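# Hook the cabinet door open with the pivoting hook

## Task

Get the cabinet door held open by the hook that swings on the post: its tip must hang downward through the eye on the door, touching none of the table, the post, the cabinet or the door. The cabinet is loose and must finish standing flat on its base, or the task fails. The result must stay in place without the robot holding it; anything that only the robot's grip or push keeps in position does not count.

## Robot and tools

Robot: two arms, left_arm and right_arm, each with a parallel two-finger gripper. Everything is reported in one shared scene frame: origin on the table top midway between the arms, +x out over the table, +z up, and left_arm sits toward +y. The names left and right do not correspond to sides of any image. Printed hand positions can be a little off, more so at long reach.

Gripper axes: fingers point along the gripper's own +z and close along its y. The reported end_effector_position is the spot between the pads when shut; closed fingertips extend about 33 mm past it, open ones about 9 mm. Closing pushes the tips roughly 24 mm further out, so keep that clearance above surfaces.

The row (used by execute_actions and move): 18 numbers, all in [-1, 1], one flat list covering both arms. First left_arm: dx, dy, dz, rx, ry, rz, then gripper position, force_limit, speed; then the same nine for right_arm. Optionally 14 more numbers in [0, 1] follow: a stiffness multiplier per joint, left's 7 then right's 7, in the Joint positions order; they persist until changed. dx..rz are an offset, not a pose: a displacement in that gripper's own axes from its measured pose at the start of the action (for a call's first action, from the last pose reported in this scene). Scale: 1.0 equals 0.6 m or 180 degrees; rx, ry, rz form a single rotation vector. Gripper position: +1 fully open (140 mm), pads touch near -0.8, -1 closes until blocked. force_limit: about 14 N at -1, 60 N at 0, 107 N at +1 (for parts up to 40 mm). speed: pad gap rate about 30 mm/s at -1, 140 at 0, 250 at +1. A 0 is a real command, so to leave a gripper unchanged resend its previous three numbers.

execute_actions(actions): a list of actions; each action is a table of up to 15 rows, one per 1/30 s step. If fewer rows are given, the last repeats to fill 15 steps. Every row is measured from the action's start pose, not from the prior row. An empty list just returns state and images. Each step the commanded pose is clipped to within 70 mm and 16 degrees of the actual pose, so large offsets take several actions; the arm then stops at its last clipped pose, so send the remainder next time. Position wins over orientation if both can't be met. Elbows stop just short of straight.

move(target, speed, blocking): target is one 18-number row as above, offsets from the last reported pose. The gripper travels a straight line; both arms finish together, in 0.5 to 10 s (cut off at 10 s). speed is m/s, 0.002 to 0.5, default 0.25; rotation limited to twice that in rad/s. Paths ignore obstacles and the other arm. Faster moves and targets set deeper past a contact push harder. Finger numbers are sent at the start. The result adds a move: line with the ending (done, off_target, moving, held, fault), active limits (paced = clipped pose; held = steps blocked, after which the arm may jump fast) and each gripper's distance from target. With blocking=false the result returns after 0.5 s; other motion commands are refused until a result shows the move ended, so use wait or stop.

wait(seconds): 0 to 10; arms keep their last command; returns early when a running move ends. stop(): brakes the running move (needs stopping distance); fingers continue. zoom_image(camera, region): camera is cam_high, cam_low, cam_left_wrist or cam_right_wrist (each 504x504); region [x0, y0, x1, y1] in pixels from the top-left, at most 504 by 504. finished_scene(scene): pass the current scene number to end it; irreversible, and the goal must already hold stably. Replying without any tool call ends everything.

Reading results: the state line gives each gripper's end_effector_position (m) and end_effector_quat_wxyz. Hand target lines show where the controller is now driving each gripper. object_status: 0 moving, 1 blocked while opening, 2 blocked while closing (a grip), 3 reached the set position or pads met (a thin item might still be held). Grip with -1 and confirm 2. To squeeze harder while at 2, raise force_limit and nudge position, e.g. -1 to -0.98. position_measured is in counts: 3 open, 230 pads together, not linear. A pose unreachable line means the clearance check altered or blocked that arm's command. Joint torques are raw drive outputs with offsets and noise; external torque estimates include friction and held weight.

Joint ranges (rad), base to wrist: waist ±2.744, shoulder ±1.784, upper arm roll ±2.901, elbow -3.042 to -0.152, forearm roll ±2.807, wrist pitch 0.544 to 4.517, wrist roll ±3.016. Load limits (N m): 35, 35, 32, 30, 12, 12, 12. Hitting one stops that arm 10 s and drops the rest of the call. Sustained loads heat motors; a MOTOR HOT line warns, and reaching the limit brakes the arm.

To hold an arm still, send in a reply's first call the offset back to its desired pose, then zeros after. The world keeps running between replies with the last command held. Random tugs on held parts or pushes on loose items may occur.

Avoid: knocking anything off the table, tipping the loose cabinet, slamming the door or hook, hard impacts, arms colliding or pressing each other, and dropping or slipping held parts.

Each tool is called after "Request:" in YAML: its name, and indented under it one key for each argument.

## Session

Request:
execute_actions:
  actions: []

Scene clock: 0.00 s.
left_arm: end_effector_position=(+0.6175, +0.4865, +0.4196) position_measured=3 object_status=3 end_effector_quat_wxyz=(-0.002, +0.932, -0.361, +0.013) | right_arm: end_effector_position=(+0.5366, -0.4687, +0.2122) position_measured=3 object_status=3 end_effector_quat_wxyz=(+0.511, -0.510, +0.690, +0.050)
Joint positions: left_arm=[ 0.015 -0.004 -0.003 -1.565 -0.007  1.585 -0.778] | right_arm=[-0.564 -0.163 -0.194 -2.605  1.388  2.12  -1.303]
Joint velocities: left_arm=[-0.002  0.001 -0.    -0.001  0.001 -0.    -0.   ] | right_arm=[-0.001 -0.001  0.001  0.001 -0.     0.001  0.   ]
Joint torques (N m, as the joint torque sensors report them, + toward a larger angle): no reading
External joint torques (N m, as the arm's controller estimates them; a push from outside toward a larger angle lowers the number): no reading
Hand target (left_arm): +0.618, +0.487, +0.420; -0.002, +0.932, -0.361, +0.013
Hand target (right_arm): +0.537, -0.469, +0.212; +0.511, -0.510, +0.690, +0.050
Joint stiffness scale: left_arm=[1. 1. 1. 1. 1. 1. 1.] | right_arm=[1. 1. 1. 1. 1. 1. 1.]

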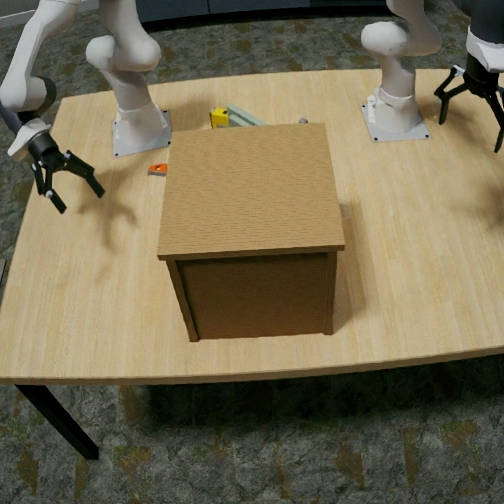

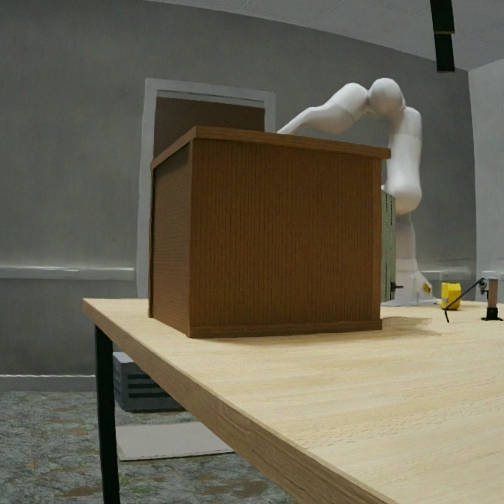

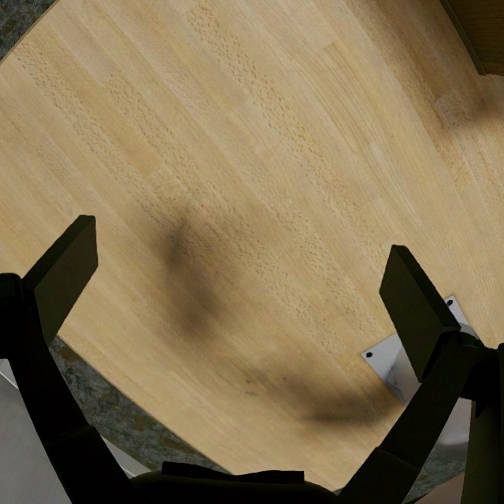

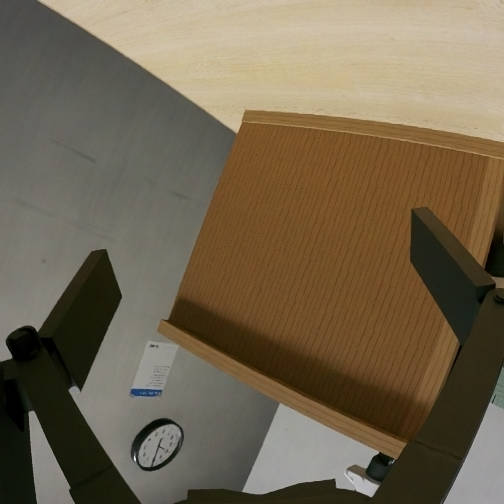

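Request:
zoom_image:
  camera: "cam_low"
  region: [364, 220, 504, 360]

Request:
zoom_image:
  camera: "cam_high"
  region: [130, 60, 370, 200]

Region (364, 220, 504, 360) of cam_low's 504x504 image, scaled by 3.600, with more detail than that image has.

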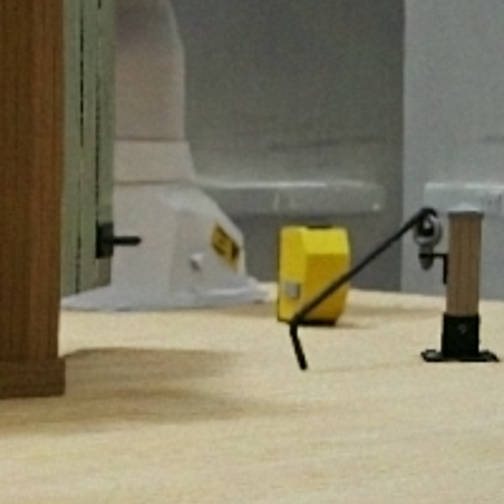

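Region (130, 60, 370, 200) of cam_high's 504x504 image, scaled by 2.100, with more detail than that image has; it fills the top 294 rows of this view, and the rest is white.

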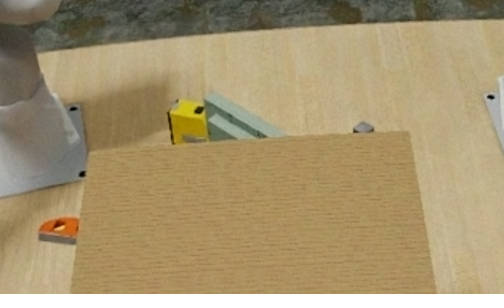

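Request:
move:
  target: [-0.18,0.592,-0.133,0,0,0.267,1,0,0,0,0,0,0,0,0,1,0,0]
  speed: 0.3

Scene clock: 31.37 s.
left_arm: end_effector_position=(+0.2987, +0.2916, +0.4988) position_measured=3 object_status=3 end_effector_quat_wxyz=(-0.005, +0.707, -0.707, +0.015) | right_arm: end_effector_position=(+0.5366, -0.4687, +0.2122) position_measured=3 object_status=3 end_effector_quat_wxyz=(+0.511, -0.510, +0.690, +0.050)
Joint positions: left_arm=[-0.388 -0.738 -0.135 -2.001 -0.095  1.3   -0.476] | right_arm=[-0.564 -0.163 -0.194 -2.605  1.388  2.12  -1.303]
Joint velocities: left_arm=[-0.012 -0.002  0.006  0.    -0.    -0.009  0.005] | right_arm=[-0.     0.    -0.     0.     0.001  0.    -0.002]
Joint torques (N m, as the joint torque sensors report them, + toward a larger angle): left_arm=[-0.39 -3.46  4.25 20.01  0.24  2.1   0.38] | right_arm=[  0.86 -24.62   0.68  20.05   0.43  -0.42  -0.2 ]
External joint torques (N m, as the arm's controller estimates them; a push from outside toward a larger angle lowers the number): left_arm=[-0.41  0.    2.06 -0.94 -0.54 -0.49  0.38] | right_arm=[ 0.93 -2.01  0.09 -0.75 -0.08 -0.18 -0.15]
Hand target (left_arm): +0.297, +0.292, +0.498; -0.002, +0.704, -0.710, +0.012
Hand target (right_arm): +0.537, -0.469, +0.212; +0.511, -0.510, +0.690, +0.050
Off the commanded pose (left_arm): 0.009 m, 1 deg.
Off the commanded pose (right_arm): 0.000 m, 0 deg.
Joint stiffness scale: left_arm=[1. 1. 1. 1. 1. 1. 1.] | right_arm=[1. 1. 1. 1. 1. 1. 1.]
move: off_target (left_arm)

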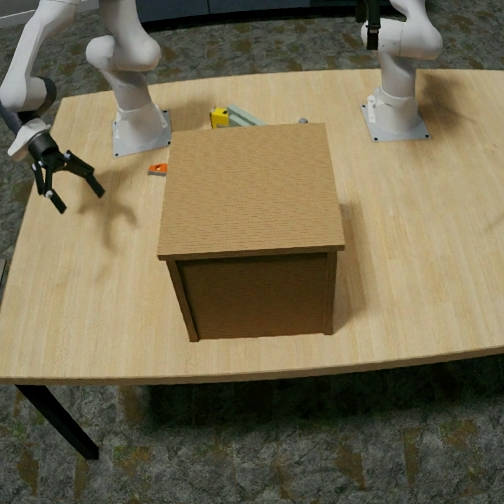

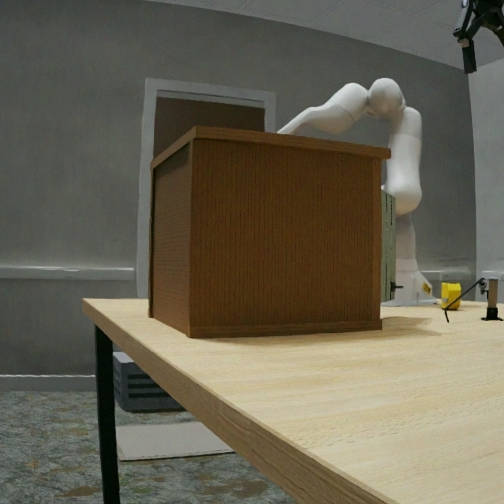

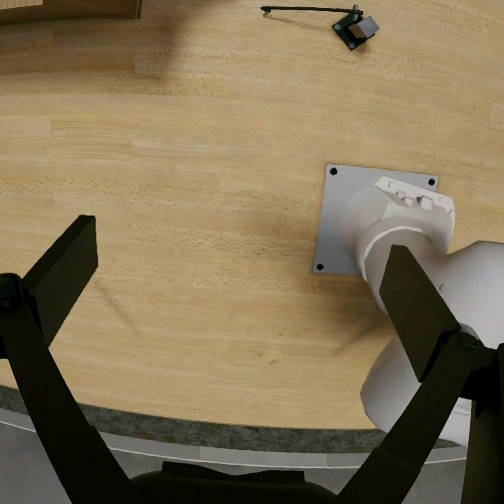

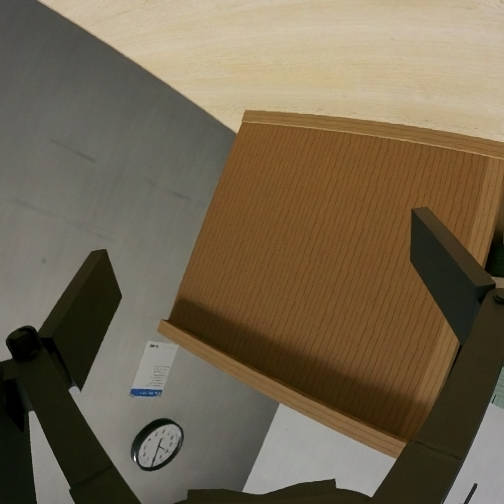

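Request:
move:
  target: [0.5,0.03,0.05,0,0,0,1,0,0,0,0,0,0,0,0,1,0,0]
  speed: 0.3

Scene clock: 40.57 s.
left_arm: end_effector_position=(+0.2802, -0.0113, +0.4690) position_measured=3 object_status=3 end_effector_quat_wxyz=(+0.004, +0.702, -0.712, +0.014) | right_arm: end_effector_position=(+0.5366, -0.4687, +0.2122) position_measured=3 object_status=3 end_effector_quat_wxyz=(+0.511, -0.510, +0.690, +0.050)
Joint positions: left_arm=[-0.301 -0.143 -0.784 -1.543 -0.102  1.472 -1.037] | right_arm=[-0.564 -0.163 -0.194 -2.605  1.388  2.12  -1.303]
Joint velocities: left_arm=[ 0.     0.002  0.002  0.002  0.002 -0.003 -0.031] | right_arm=[-0.     0.    -0.     0.001  0.     0.001 -0.001]
Joint torques (N m, as the joint torque sensors report them, + toward a larger angle): left_arm=[  2.04 -16.63   2.29  22.93   1.84   2.08  -0.38] | right_arm=[  0.98 -24.3    0.41  20.7    0.39  -0.42  -0.26]
External joint torques (N m, as the arm's controller estimates them; a push from outside toward a larger angle lowers the number): left_arm=[ 1.91  0.11 -0.92  0.28  0.99 -0.51 -0.38] | right_arm=[ 0.99 -1.65 -0.24 -0.12 -0.12 -0.17 -0.21]
Hand target (left_arm): +0.281, -0.010, +0.469; +0.002, +0.707, -0.707, +0.013
Hand target (right_arm): +0.537, -0.469, +0.212; +0.511, -0.510, +0.690, +0.050
Off the commanded pose (left_arm): 0.005 m, 1 deg.
Off the commanded pose (right_arm): 0.000 m, 0 deg.
Joint stiffness scale: left_arm=[1. 1. 1. 1. 1. 1. 1.] | right_arm=[1. 1. 1. 1. 1. 1. 1.]
move: off_target (left_arm)

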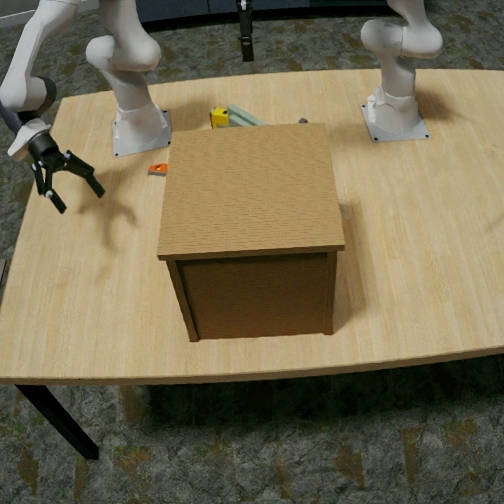

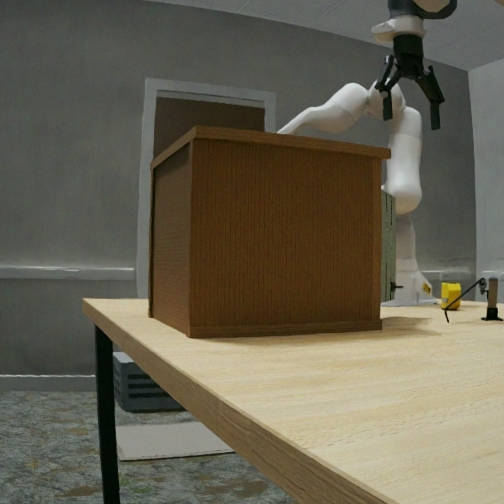

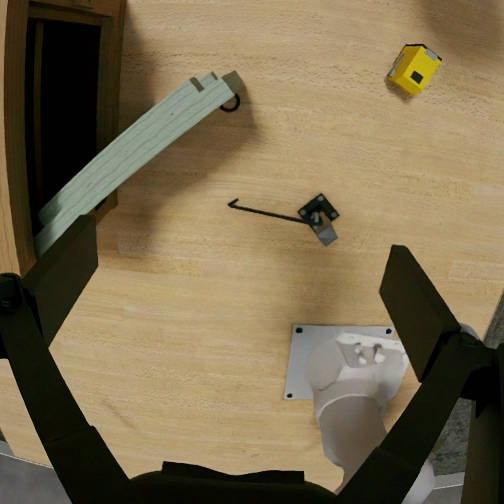

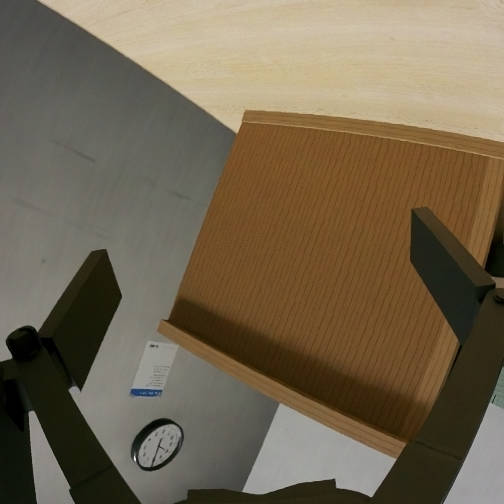

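Request:
zoom_image:
  camera: "cam_left_wrist"
  region: [170, 60, 370, 260]

Region (170, 60, 370, 260) of cam_left_wrist's 504x504 image, scaled by 2.520, with more detail than that image has.

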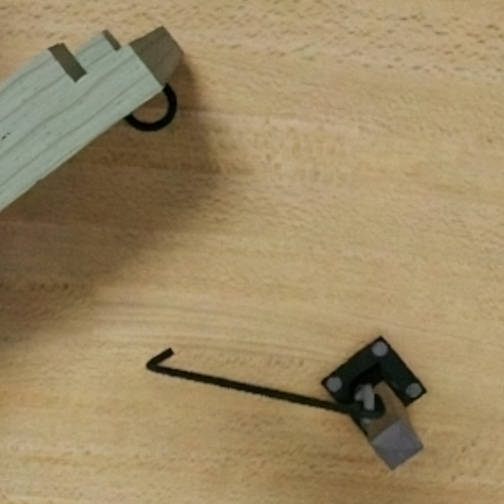

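Request:
move:
  target: [-0.283,0.05,0.365,0,0,0.5,0,0,0,-0.192,0.262,-0.085,-0.189,-0.113,-0.118,-1,0,0]
  speed: 0.3

Request:
move:
  target: [0,0,0,0,0,0,0,0,0,0,0,0.15,0,0,0.67,-1,0,0]
  speed: 0.4

Scene clock: 108.67 s.
left_arm: end_effector_position=(+0.2543, +0.1571, +0.2496) position_measured=129 object_status=3 end_effector_quat_wxyz=(+0.006, -0.003, +1.000, -0.013) | right_arm: end_effector_position=(+0.3793, -0.3509, +0.2483) position_measured=233 object_status=3 end_effector_quat_wxyz=(-0.447, +0.733, -0.452, -0.242)
Joint positions: left_arm=[-1.08  -0.644  0.043 -2.605  0.023  1.989  0.551] | right_arm=[-0.526 -0.246 -0.232 -2.554  0.816  1.601 -1.378]
Joint velocities: left_arm=[-0.005  0.     0.005 -0.001  0.005  0.003  0.025] | right_arm=[ 0.     0.002  0.    -0.     0.001 -0.001 -0.004]
Joint torques (N m, as the joint torque sensors report them, + toward a larger angle): left_arm=[ -0.53 -10.7    0.08  22.61   1.68   2.95   0.42] | right_arm=[  1.85 -22.19   0.36  20.91   0.71  -1.16  -0.61]
External joint torques (N m, as the arm's controller estimates them; a push from outside toward a larger angle lowers the number): left_arm=[-0.54 -0.95  1.26 -1.66  0.95  0.42  0.43] | right_arm=[ 1.82 -2.43 -0.5   0.26 -1.02 -0.76 -0.57]
Hand target (left_arm): +0.255, +0.157, +0.250; +0.008, +0.005, +1.000, -0.014
Hand target (right_arm): +0.378, -0.350, +0.249; -0.447, +0.736, -0.447, -0.241
Off the commanded pose (left_arm): 0.006 m, 1 deg.
Off the commanded pose (right_arm): 0.005 m, 1 deg.
Joint stiffness scale: left_arm=[1. 1. 1. 1. 1. 1. 1.] | right_arm=[1. 1. 1. 1. 1. 1. 1.]
move: off_target (left_arm, right_arm)

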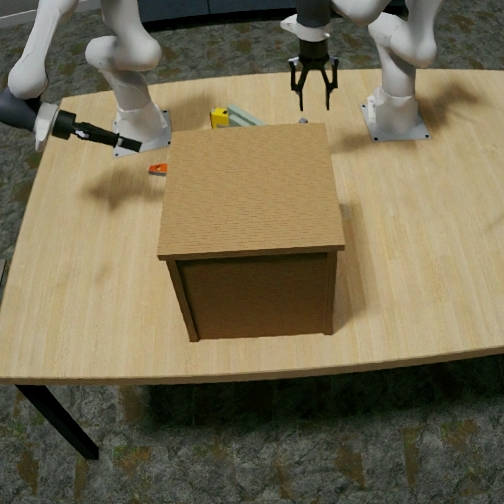

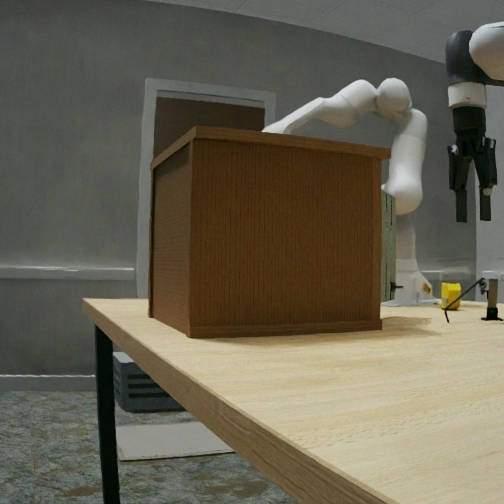

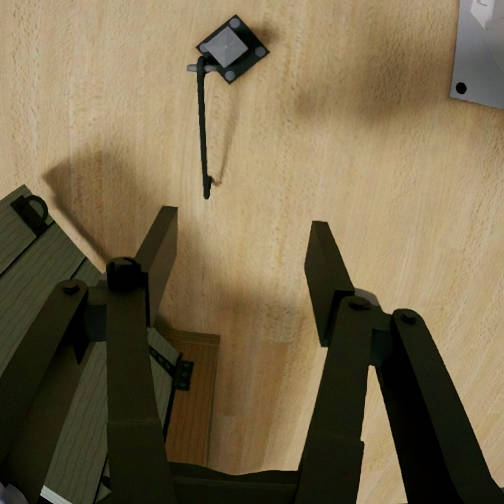

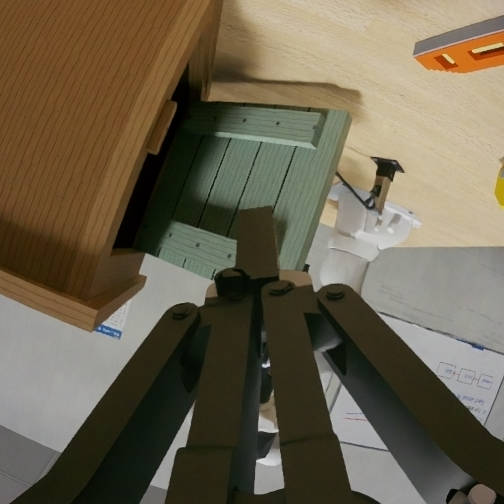

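Scene clock: 112.53 s.
left_arm: end_effector_position=(+0.2543, +0.1571, +0.2496) position_measured=129 object_status=3 end_effector_quat_wxyz=(+0.006, -0.003, +1.000, -0.013) | right_arm: end_effector_position=(+0.3837, -0.2696, +0.2061) position_measured=233 object_status=3 end_effector_quat_wxyz=(+0.014, +0.021, +0.859, +0.511)
Joint positions: left_arm=[-1.08  -0.644  0.043 -2.605  0.023  1.989  0.551] | right_arm=[-0.703 -0.248  0.156 -2.686  1.033  1.726  0.649]
Joint velocities: left_arm=[-0.     0.     0.    -0.     0.001 -0.    -0.002] | right_arm=[-0.     0.001 -0.001  0.     0.     0.001  0.031]
Joint torques (N m, as the joint torque sensors report them, + toward a larger angle): left_arm=[  1.   -10.5   -1.3   23.9    0.7    2.56   0.01] | right_arm=[  0.39 -21.61  -0.9   20.69   0.99  -0.13   0.26]
External joint torques (N m, as the arm's controller estimates them; a push from outside toward a larger angle lowers the number): left_arm=[ 0.98 -0.76 -0.14 -0.36 -0.02  0.03  0.02] | right_arm=[ 0.43 -3.49  0.59  1.06 -0.37  0.4   0.21]
Hand target (left_arm): +0.254, +0.157, +0.250; +0.006, -0.003, +1.000, -0.013
Hand target (right_arm): +0.385, -0.271, +0.206; +0.012, +0.028, +0.860, +0.509
Off the commanded pose (left_arm): 0.000 m, 0 deg.
Off the commanded pose (right_arm): 0.003 m, 1 deg.
Joint stiffness scale: left_arm=[1. 1. 1. 1. 1. 1. 1.] | right_arm=[1. 1. 1. 1. 1. 1. 1.]
move: done; limits=paced

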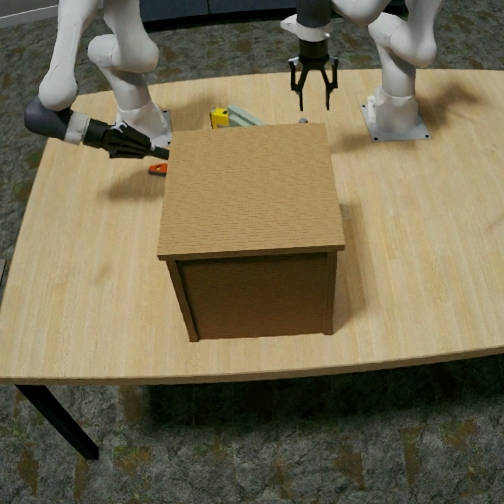

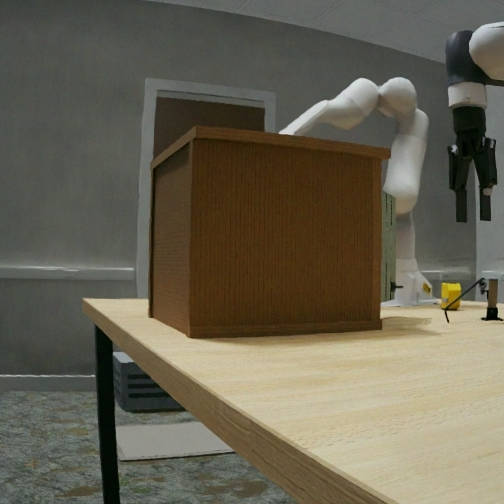

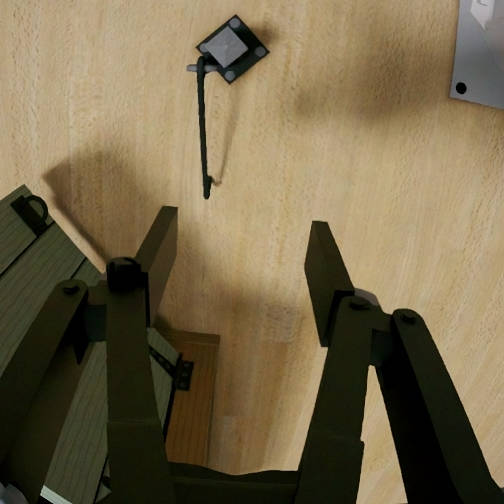

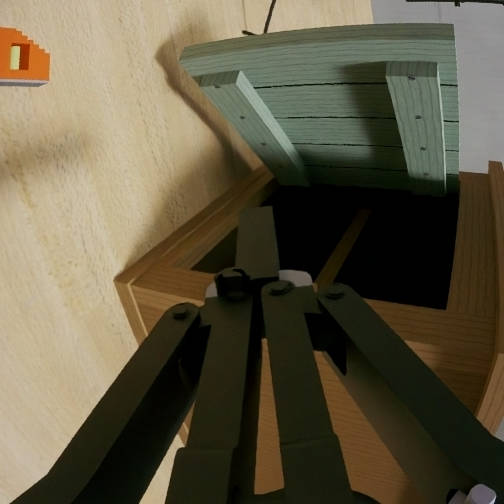

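Request:
move:
  target: [0.012,-0.062,0.24,0,0,0,-0.2,0,0,0,0.1,0.2,0,0,0,-1,0,0]
  speed: 0.2

Scene clock: 140.20 s.
left_arm: end_effector_position=(+0.2490, +0.1208, +0.1047) position_measured=154 object_status=3 end_effector_quat_wxyz=(+0.005, -0.000, +1.000, -0.010) | right_arm: end_effector_position=(+0.3899, -0.1340, +0.2038) position_measured=233 object_status=3 end_effector_quat_wxyz=(+0.016, +0.015, +0.858, +0.513)
Joint positions: left_arm=[-1.107 -0.316  0.011 -2.749  0.003  2.456  0.513] | right_arm=[-0.51  -0.313  0.389 -2.753  1.381  1.905  0.721]
Joint velocities: left_arm=[-0.     0.002  0.001 -0.     0.     0.012 -0.005] | right_arm=[-0.002  0.001 -0.001 -0.001  0.002  0.006  0.005]
Joint torques (N m, as the joint torque sensors report them, + toward a larger angle): left_arm=[ -0.06 -17.05  -0.91  20.9   -0.43   3.03  -0.3 ] | right_arm=[  1.34 -15.65  -1.81  20.75   1.81  -0.06   0.35]
External joint torques (N m, as the arm's controller estimates them; a push from outside toward a larger angle lowers the number): left_arm=[-0.08  0.3  -0.58  0.26 -0.95  0.53 -0.3 ] | right_arm=[ 1.43 -0.65  1.42  0.78  0.76  0.37  0.3 ]
Hand target (left_arm): +0.249, +0.118, +0.105; +0.006, -0.004, +1.000, -0.013
Hand target (right_arm): +0.392, -0.134, +0.204; +0.016, +0.020, +0.858, +0.513
Off the commanded pose (left_arm): 0.005 m, 0 deg.
Off the commanded pose (right_arm): 0.003 m, 1 deg.
Joint stiffness scale: left_arm=[1. 1. 1. 1. 1. 1. 1.] | right_arm=[1. 1. 1. 1. 1. 1. 1.]
move: off_target (left_arm)

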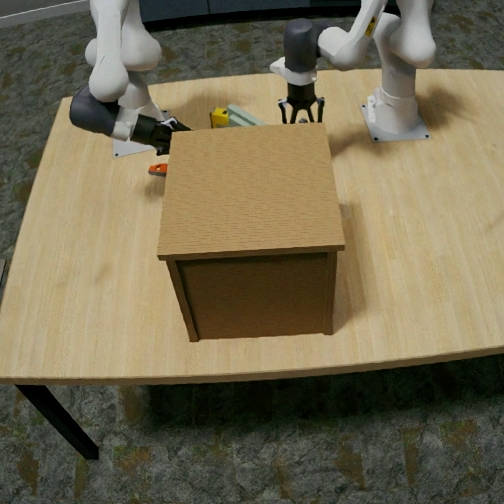

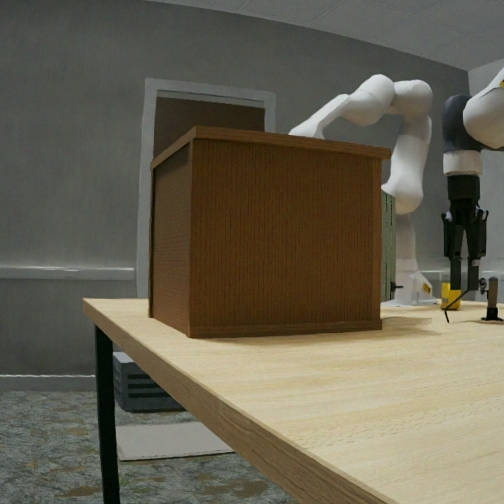

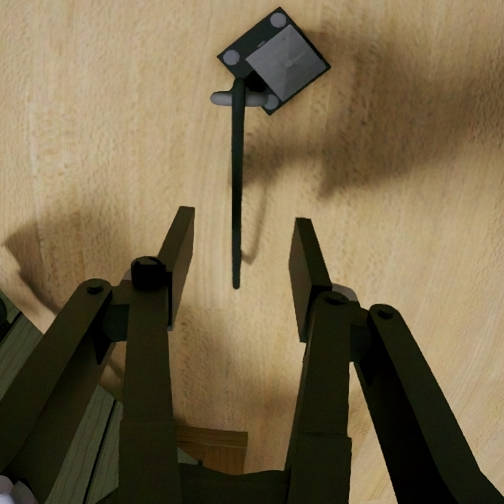

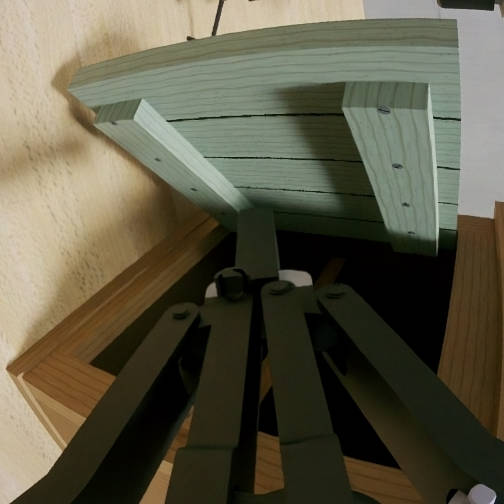

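Request:
move:
  target: [0,-0.008,0.052,0,0,-0.022,-0.2,0,0,0,0,0,0,0,0,-1,0,0]
  speed: 0.08

Request:
move:
  target: [0,0,0,0,0,0,-1,-0.3,-0.5,0,0,0,0,0,0,-1,0,0]

Request:
zoom_image:
  camera: "cam_low"
  region: [364, 220, 504, 360]

Scene clock: 162.80 s.
left_arm: end_effector_position=(+0.2491, +0.1165, +0.0738) position_measured=154 object_status=3 end_effector_quat_wxyz=(+0.005, -0.027, +1.000, -0.009) | right_arm: end_effector_position=(+0.3902, -0.1341, +0.2037) position_measured=233 object_status=3 end_effector_quat_wxyz=(+0.016, +0.016, +0.858, +0.513)
Joint positions: left_arm=[-1.103 -0.221  0.001 -2.758  0.     2.557  0.455] | right_arm=[-0.51  -0.313  0.389 -2.753  1.381  1.906  0.723]
Joint velocities: left_arm=[ 0.001  0.    -0.     0.001  0.001  0.011 -0.023] | right_arm=[ 0.     0.001  0.     0.001 -0.001 -0.    -0.001]
Joint torques (N m, as the joint torque sensors report them, + toward a larger angle): left_arm=[  1.37 -18.58  -0.66  18.22  -0.2    2.98  -0.27] | right_arm=[  1.1  -16.39  -2.07  19.99   0.86  -0.7   -0.2 ]
External joint torques (N m, as the arm's controller estimates them; a push from outside toward a larger angle lowers the number): left_arm=[ 1.36  0.88 -0.49 -1.17 -0.66  0.45 -0.27] | right_arm=[ 1.07 -1.33  1.04 -0.05 -0.19 -0.26 -0.25]
Hand target (left_arm): +0.249, +0.116, +0.073; +0.005, -0.035, +0.999, -0.011
Hand target (right_arm): +0.390, -0.134, +0.204; +0.016, +0.015, +0.858, +0.513
Off the commanded pose (left_arm): 0.001 m, 1 deg.
Off the commanded pose (right_arm): 0.000 m, 0 deg.
Joint stiffness scale: left_arm=[1. 1. 1. 1. 1. 1. 1.] | right_arm=[1. 1. 1. 1. 1. 1. 1.]
move: done

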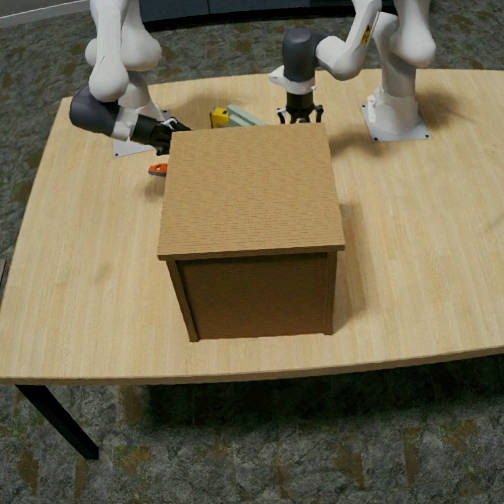

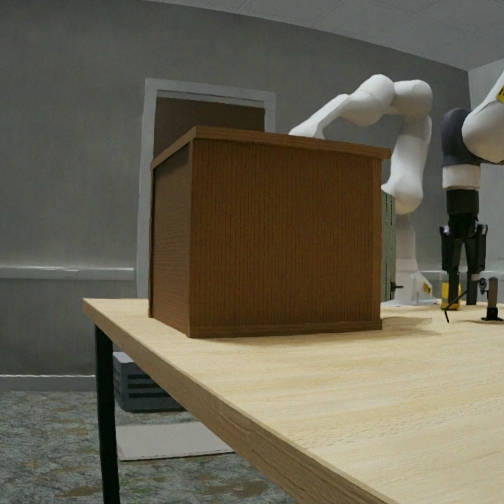

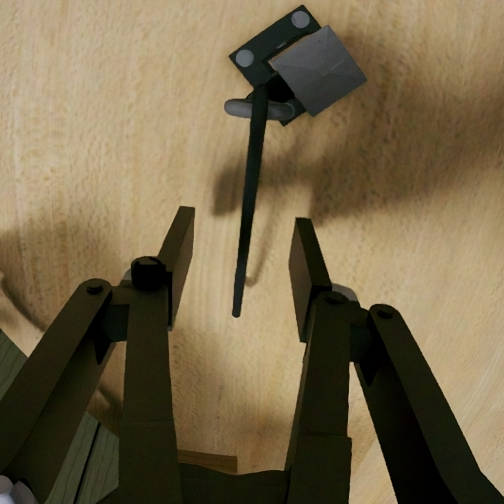

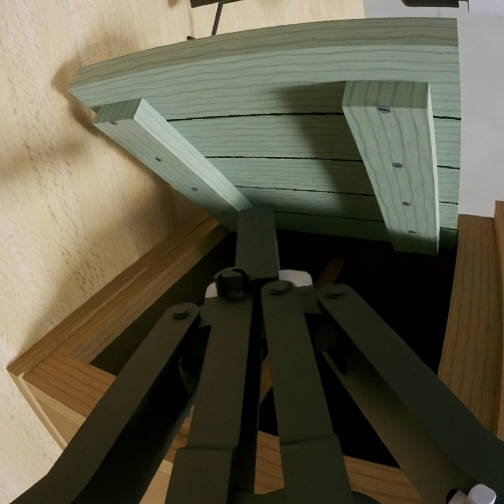

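Scene clock: 163.53 s.
left_arm: end_effector_position=(+0.2492, +0.1164, +0.0738) position_measured=226 object_status=2 end_effector_quat_wxyz=(+0.005, -0.027, +1.000, -0.009) | right_arm: end_effector_position=(+0.3902, -0.1341, +0.2037) position_measured=233 object_status=3 end_effector_quat_wxyz=(+0.016, +0.016, +0.858, +0.513)
Joint positions: left_arm=[-1.103 -0.221  0.001 -2.758  0.     2.557  0.455] | right_arm=[-0.51  -0.313  0.389 -2.753  1.381  1.906  0.723]
Joint velocities: left_arm=[-0.001  0.001  0.     0.001  0.     0.     0.   ] | right_arm=[-0.    -0.001  0.     0.001 -0.     0.    -0.   ]
Joint torques (N m, as the joint torque sensors report them, + toward a larger angle): left_arm=[  0.98 -19.39   0.04  19.09   0.39   2.51   0.05] | right_arm=[  1.02 -16.48  -3.33  20.22   0.95  -0.63  -0.01]
External joint torques (N m, as the arm's controller estimates them; a push from outside toward a larger angle lowers the number): left_arm=[ 0.97  0.    0.22 -0.31 -0.06 -0.01  0.05] | right_arm=[ 0.97 -1.42 -0.23  0.18 -0.1  -0.18 -0.06]
Hand target (left_arm): +0.249, +0.116, +0.074; +0.005, -0.027, +1.000, -0.009
Hand target (right_arm): +0.390, -0.134, +0.204; +0.016, +0.016, +0.858, +0.513
Off the commanded pose (left_arm): 0.000 m, 0 deg.
Off the commanded pose (right_arm): 0.000 m, 0 deg.
Joint stiffness scale: left_arm=[1. 1. 1. 1. 1. 1. 1.] | right_arm=[1. 1. 1. 1. 1. 1. 1.]
move: done

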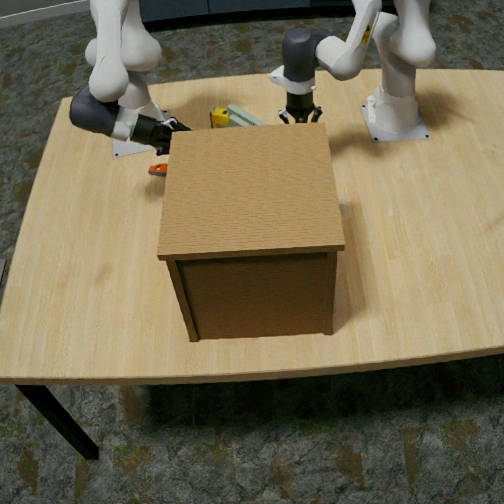

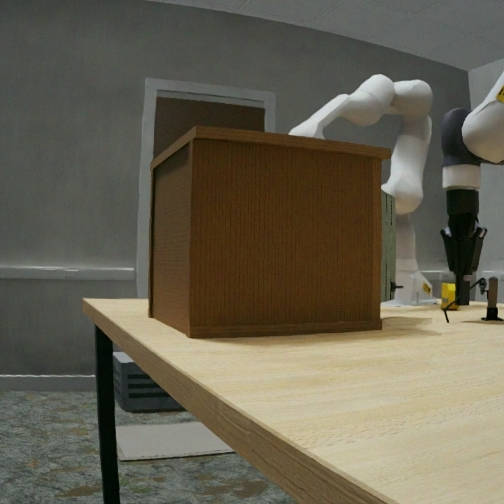

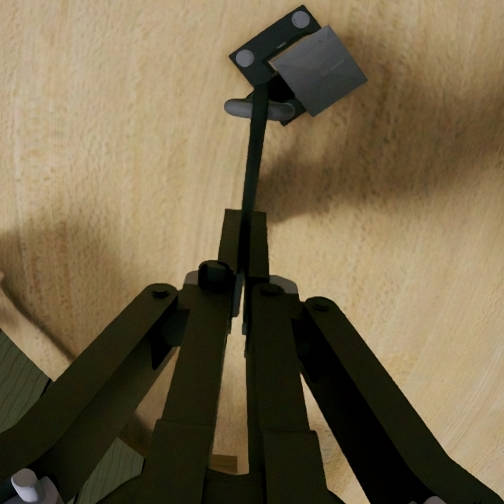

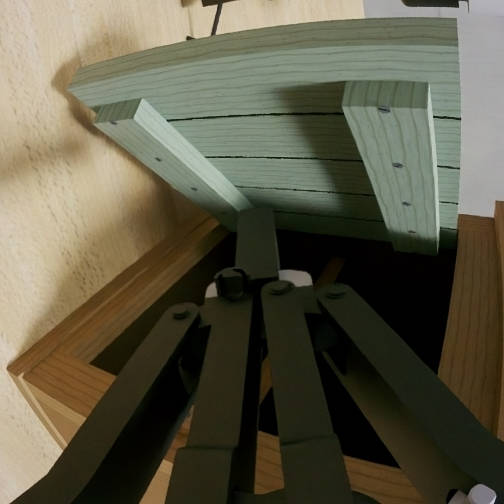

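Region (364, 220, 504, 360) of cam_low's 504x504 image, scaled by 3.600, with more detail than that image has.

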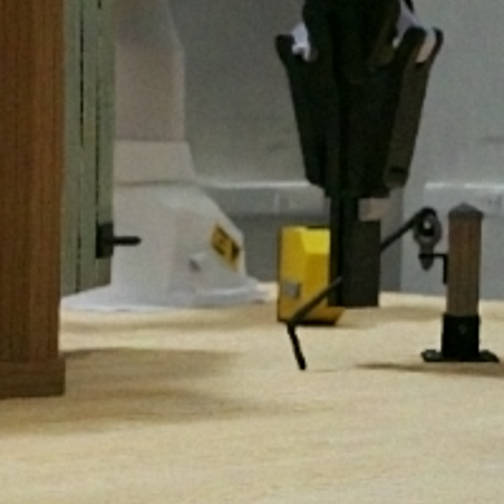

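Request:
move:
  target: [-0.001,0,-0.034,0,-0.111,0,-1,-0.3,-0.5,0,0.04,0.075,0,0,0,-1,0,0]
  speed: 0.12

Request:
move:
  target: [-0.001,0,-0.034,0,-0.111,0,-1,-0.3,-0.5,0,0,0,0,0,0,-1,0,0]
  speed: 0.12

Request:
zoom_image:
  camera: "cam_low"
  region: [364, 220, 504, 360]

Scene clock: 184.87 s.
left_arm: end_effector_position=(+0.2474, +0.1142, +0.0955) position_measured=226 object_status=2 end_effector_quat_wxyz=(+0.176, -0.015, +0.984, -0.004) | right_arm: end_effector_position=(+0.3912, -0.0829, +0.2043) position_measured=233 object_status=3 end_effector_quat_wxyz=(+0.017, +0.011, +0.858, +0.514)
Joint positions: left_arm=[-0.836 -0.364 -0.474 -2.849  0.343  2.613  0.001] | right_arm=[-0.448 -0.299  0.491 -2.732  1.508  1.983  0.742]
Joint velocities: left_arm=[ 0.012 -0.001 -0.019 -0.002  0.001 -0.003 -0.035] | right_arm=[-0.001 -0.    -0.001 -0.     0.001  0.003  0.002]
Joint torques (N m, as the joint torque sensors report them, + toward a larger angle): left_arm=[  1.67 -13.4    2.65  18.03  -0.93   2.23  -0.42] | right_arm=[  1.46 -15.86  -2.37  21.69   1.71   0.03   0.29]
External joint torques (N m, as the arm's controller estimates them; a push from outside toward a larger angle lowers the number): left_arm=[ 1.68  0.13 -0.68 -1.71 -0.98 -0.16 -0.41] | right_arm=[ 1.55 -0.99  1.33  1.53  0.82  0.42  0.24]
Hand target (left_arm): +0.247, +0.116, +0.094; +0.175, -0.025, +0.984, -0.004
Hand target (right_arm): +0.393, -0.082, +0.204; +0.016, +0.015, +0.858, +0.513
Off the commanded pose (left_arm): 0.004 m, 2 deg.
Off the commanded pose (right_arm): 0.001 m, 1 deg.
Joint stiffness scale: left_arm=[1. 1. 1. 1. 1. 1. 1.] | right_arm=[1. 1. 1. 1. 1. 1. 1.]
move: off_target (left_arm)

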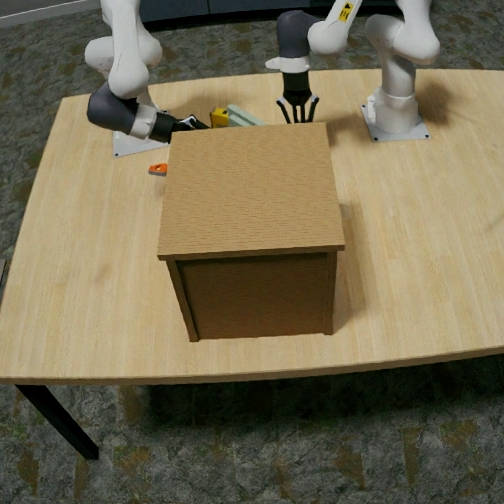

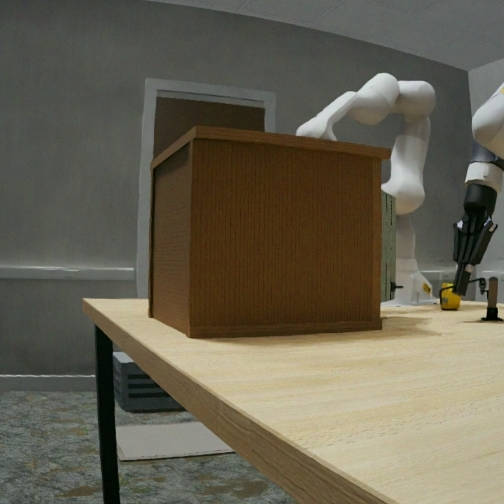

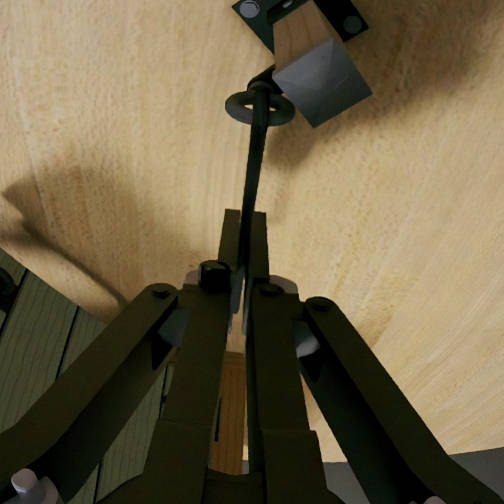

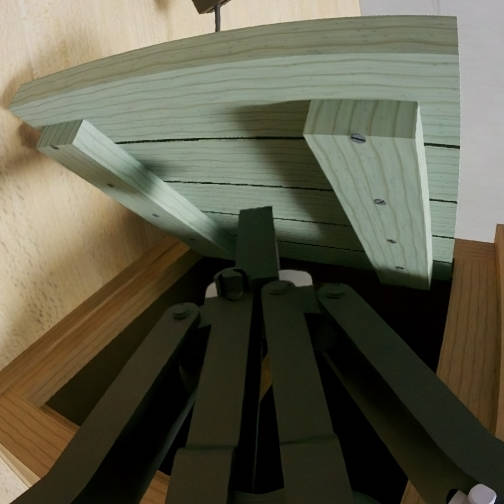

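Scene clock: 186.93 s.
left_arm: end_effector_position=(+0.2393, +0.1135, +0.1143) position_measured=226 object_status=2 end_effector_quat_wxyz=(+0.342, -0.004, +0.940, +0.002) | right_arm: end_effector_position=(+0.3912, -0.0829, +0.2043) position_measured=233 object_status=3 end_effector_quat_wxyz=(+0.017, +0.011, +0.858, +0.514)
Joint positions: left_arm=[-0.589 -0.534 -1.02  -2.867  0.463  2.557 -0.336] | right_arm=[-0.448 -0.299  0.491 -2.732  1.508  1.983  0.742]
Joint velocities: left_arm=[ 0.005 -0.002 -0.009 -0.    -0.01  -0.003 -0.017] | right_arm=[-0.001  0.    -0.    -0.001 -0.001  0.001  0.003]
Joint torques (N m, as the joint torque sensors report them, + toward a larger angle): left_arm=[ 1.26 -2.66  6.68 16.59 -1.61  1.52 -0.31] | right_arm=[  1.04 -16.69  -3.34  19.59   0.78  -0.59  -0.08]
External joint torques (N m, as the arm's controller estimates them; a push from outside toward a larger angle lowers the number): left_arm=[ 1.28  0.75 -2.3  -0.67 -1.33  0.12 -0.29] | right_arm=[ 1.08 -1.86  0.31 -0.51 -0.1  -0.19 -0.12]
Hand target (left_arm): +0.238, +0.114, +0.113; +0.341, -0.012, +0.940, +0.001
Hand target (right_arm): +0.391, -0.083, +0.204; +0.017, +0.011, +0.858, +0.514
Off the commanded pose (left_arm): 0.002 m, 1 deg.
Off the commanded pose (right_arm): 0.000 m, 0 deg.
Joint stiffness scale: left_arm=[1. 1. 1. 1. 1. 1. 1.] | right_arm=[1. 1. 1. 1. 1. 1. 1.]
move: done

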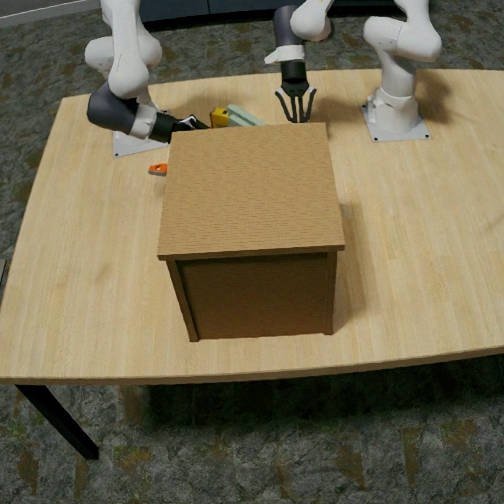

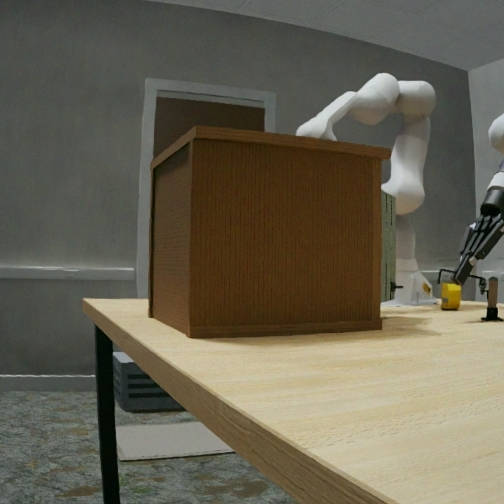

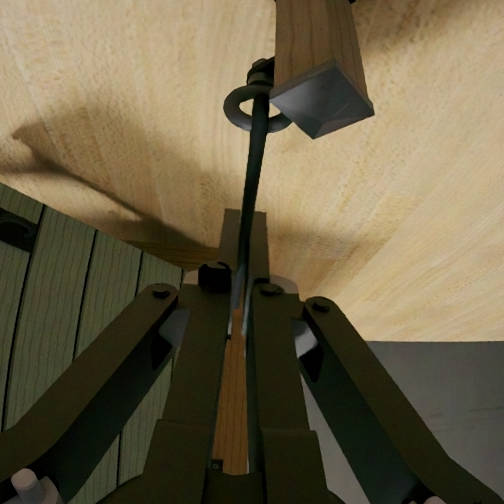

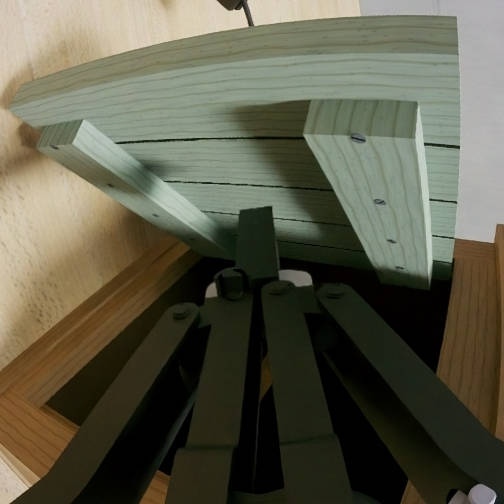

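Region (364, 220, 504, 360) of cam_low's 504x504 image, scaled by 3.600, with more detail than that image has.

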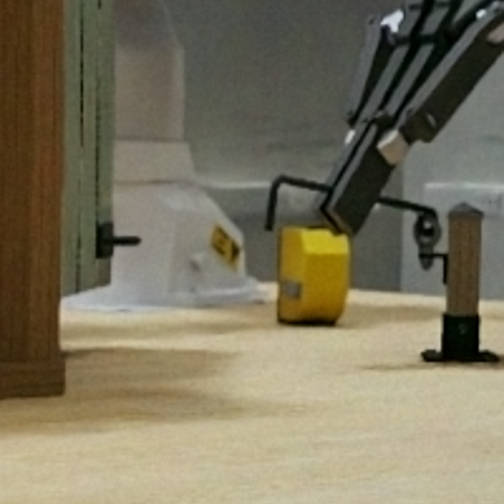

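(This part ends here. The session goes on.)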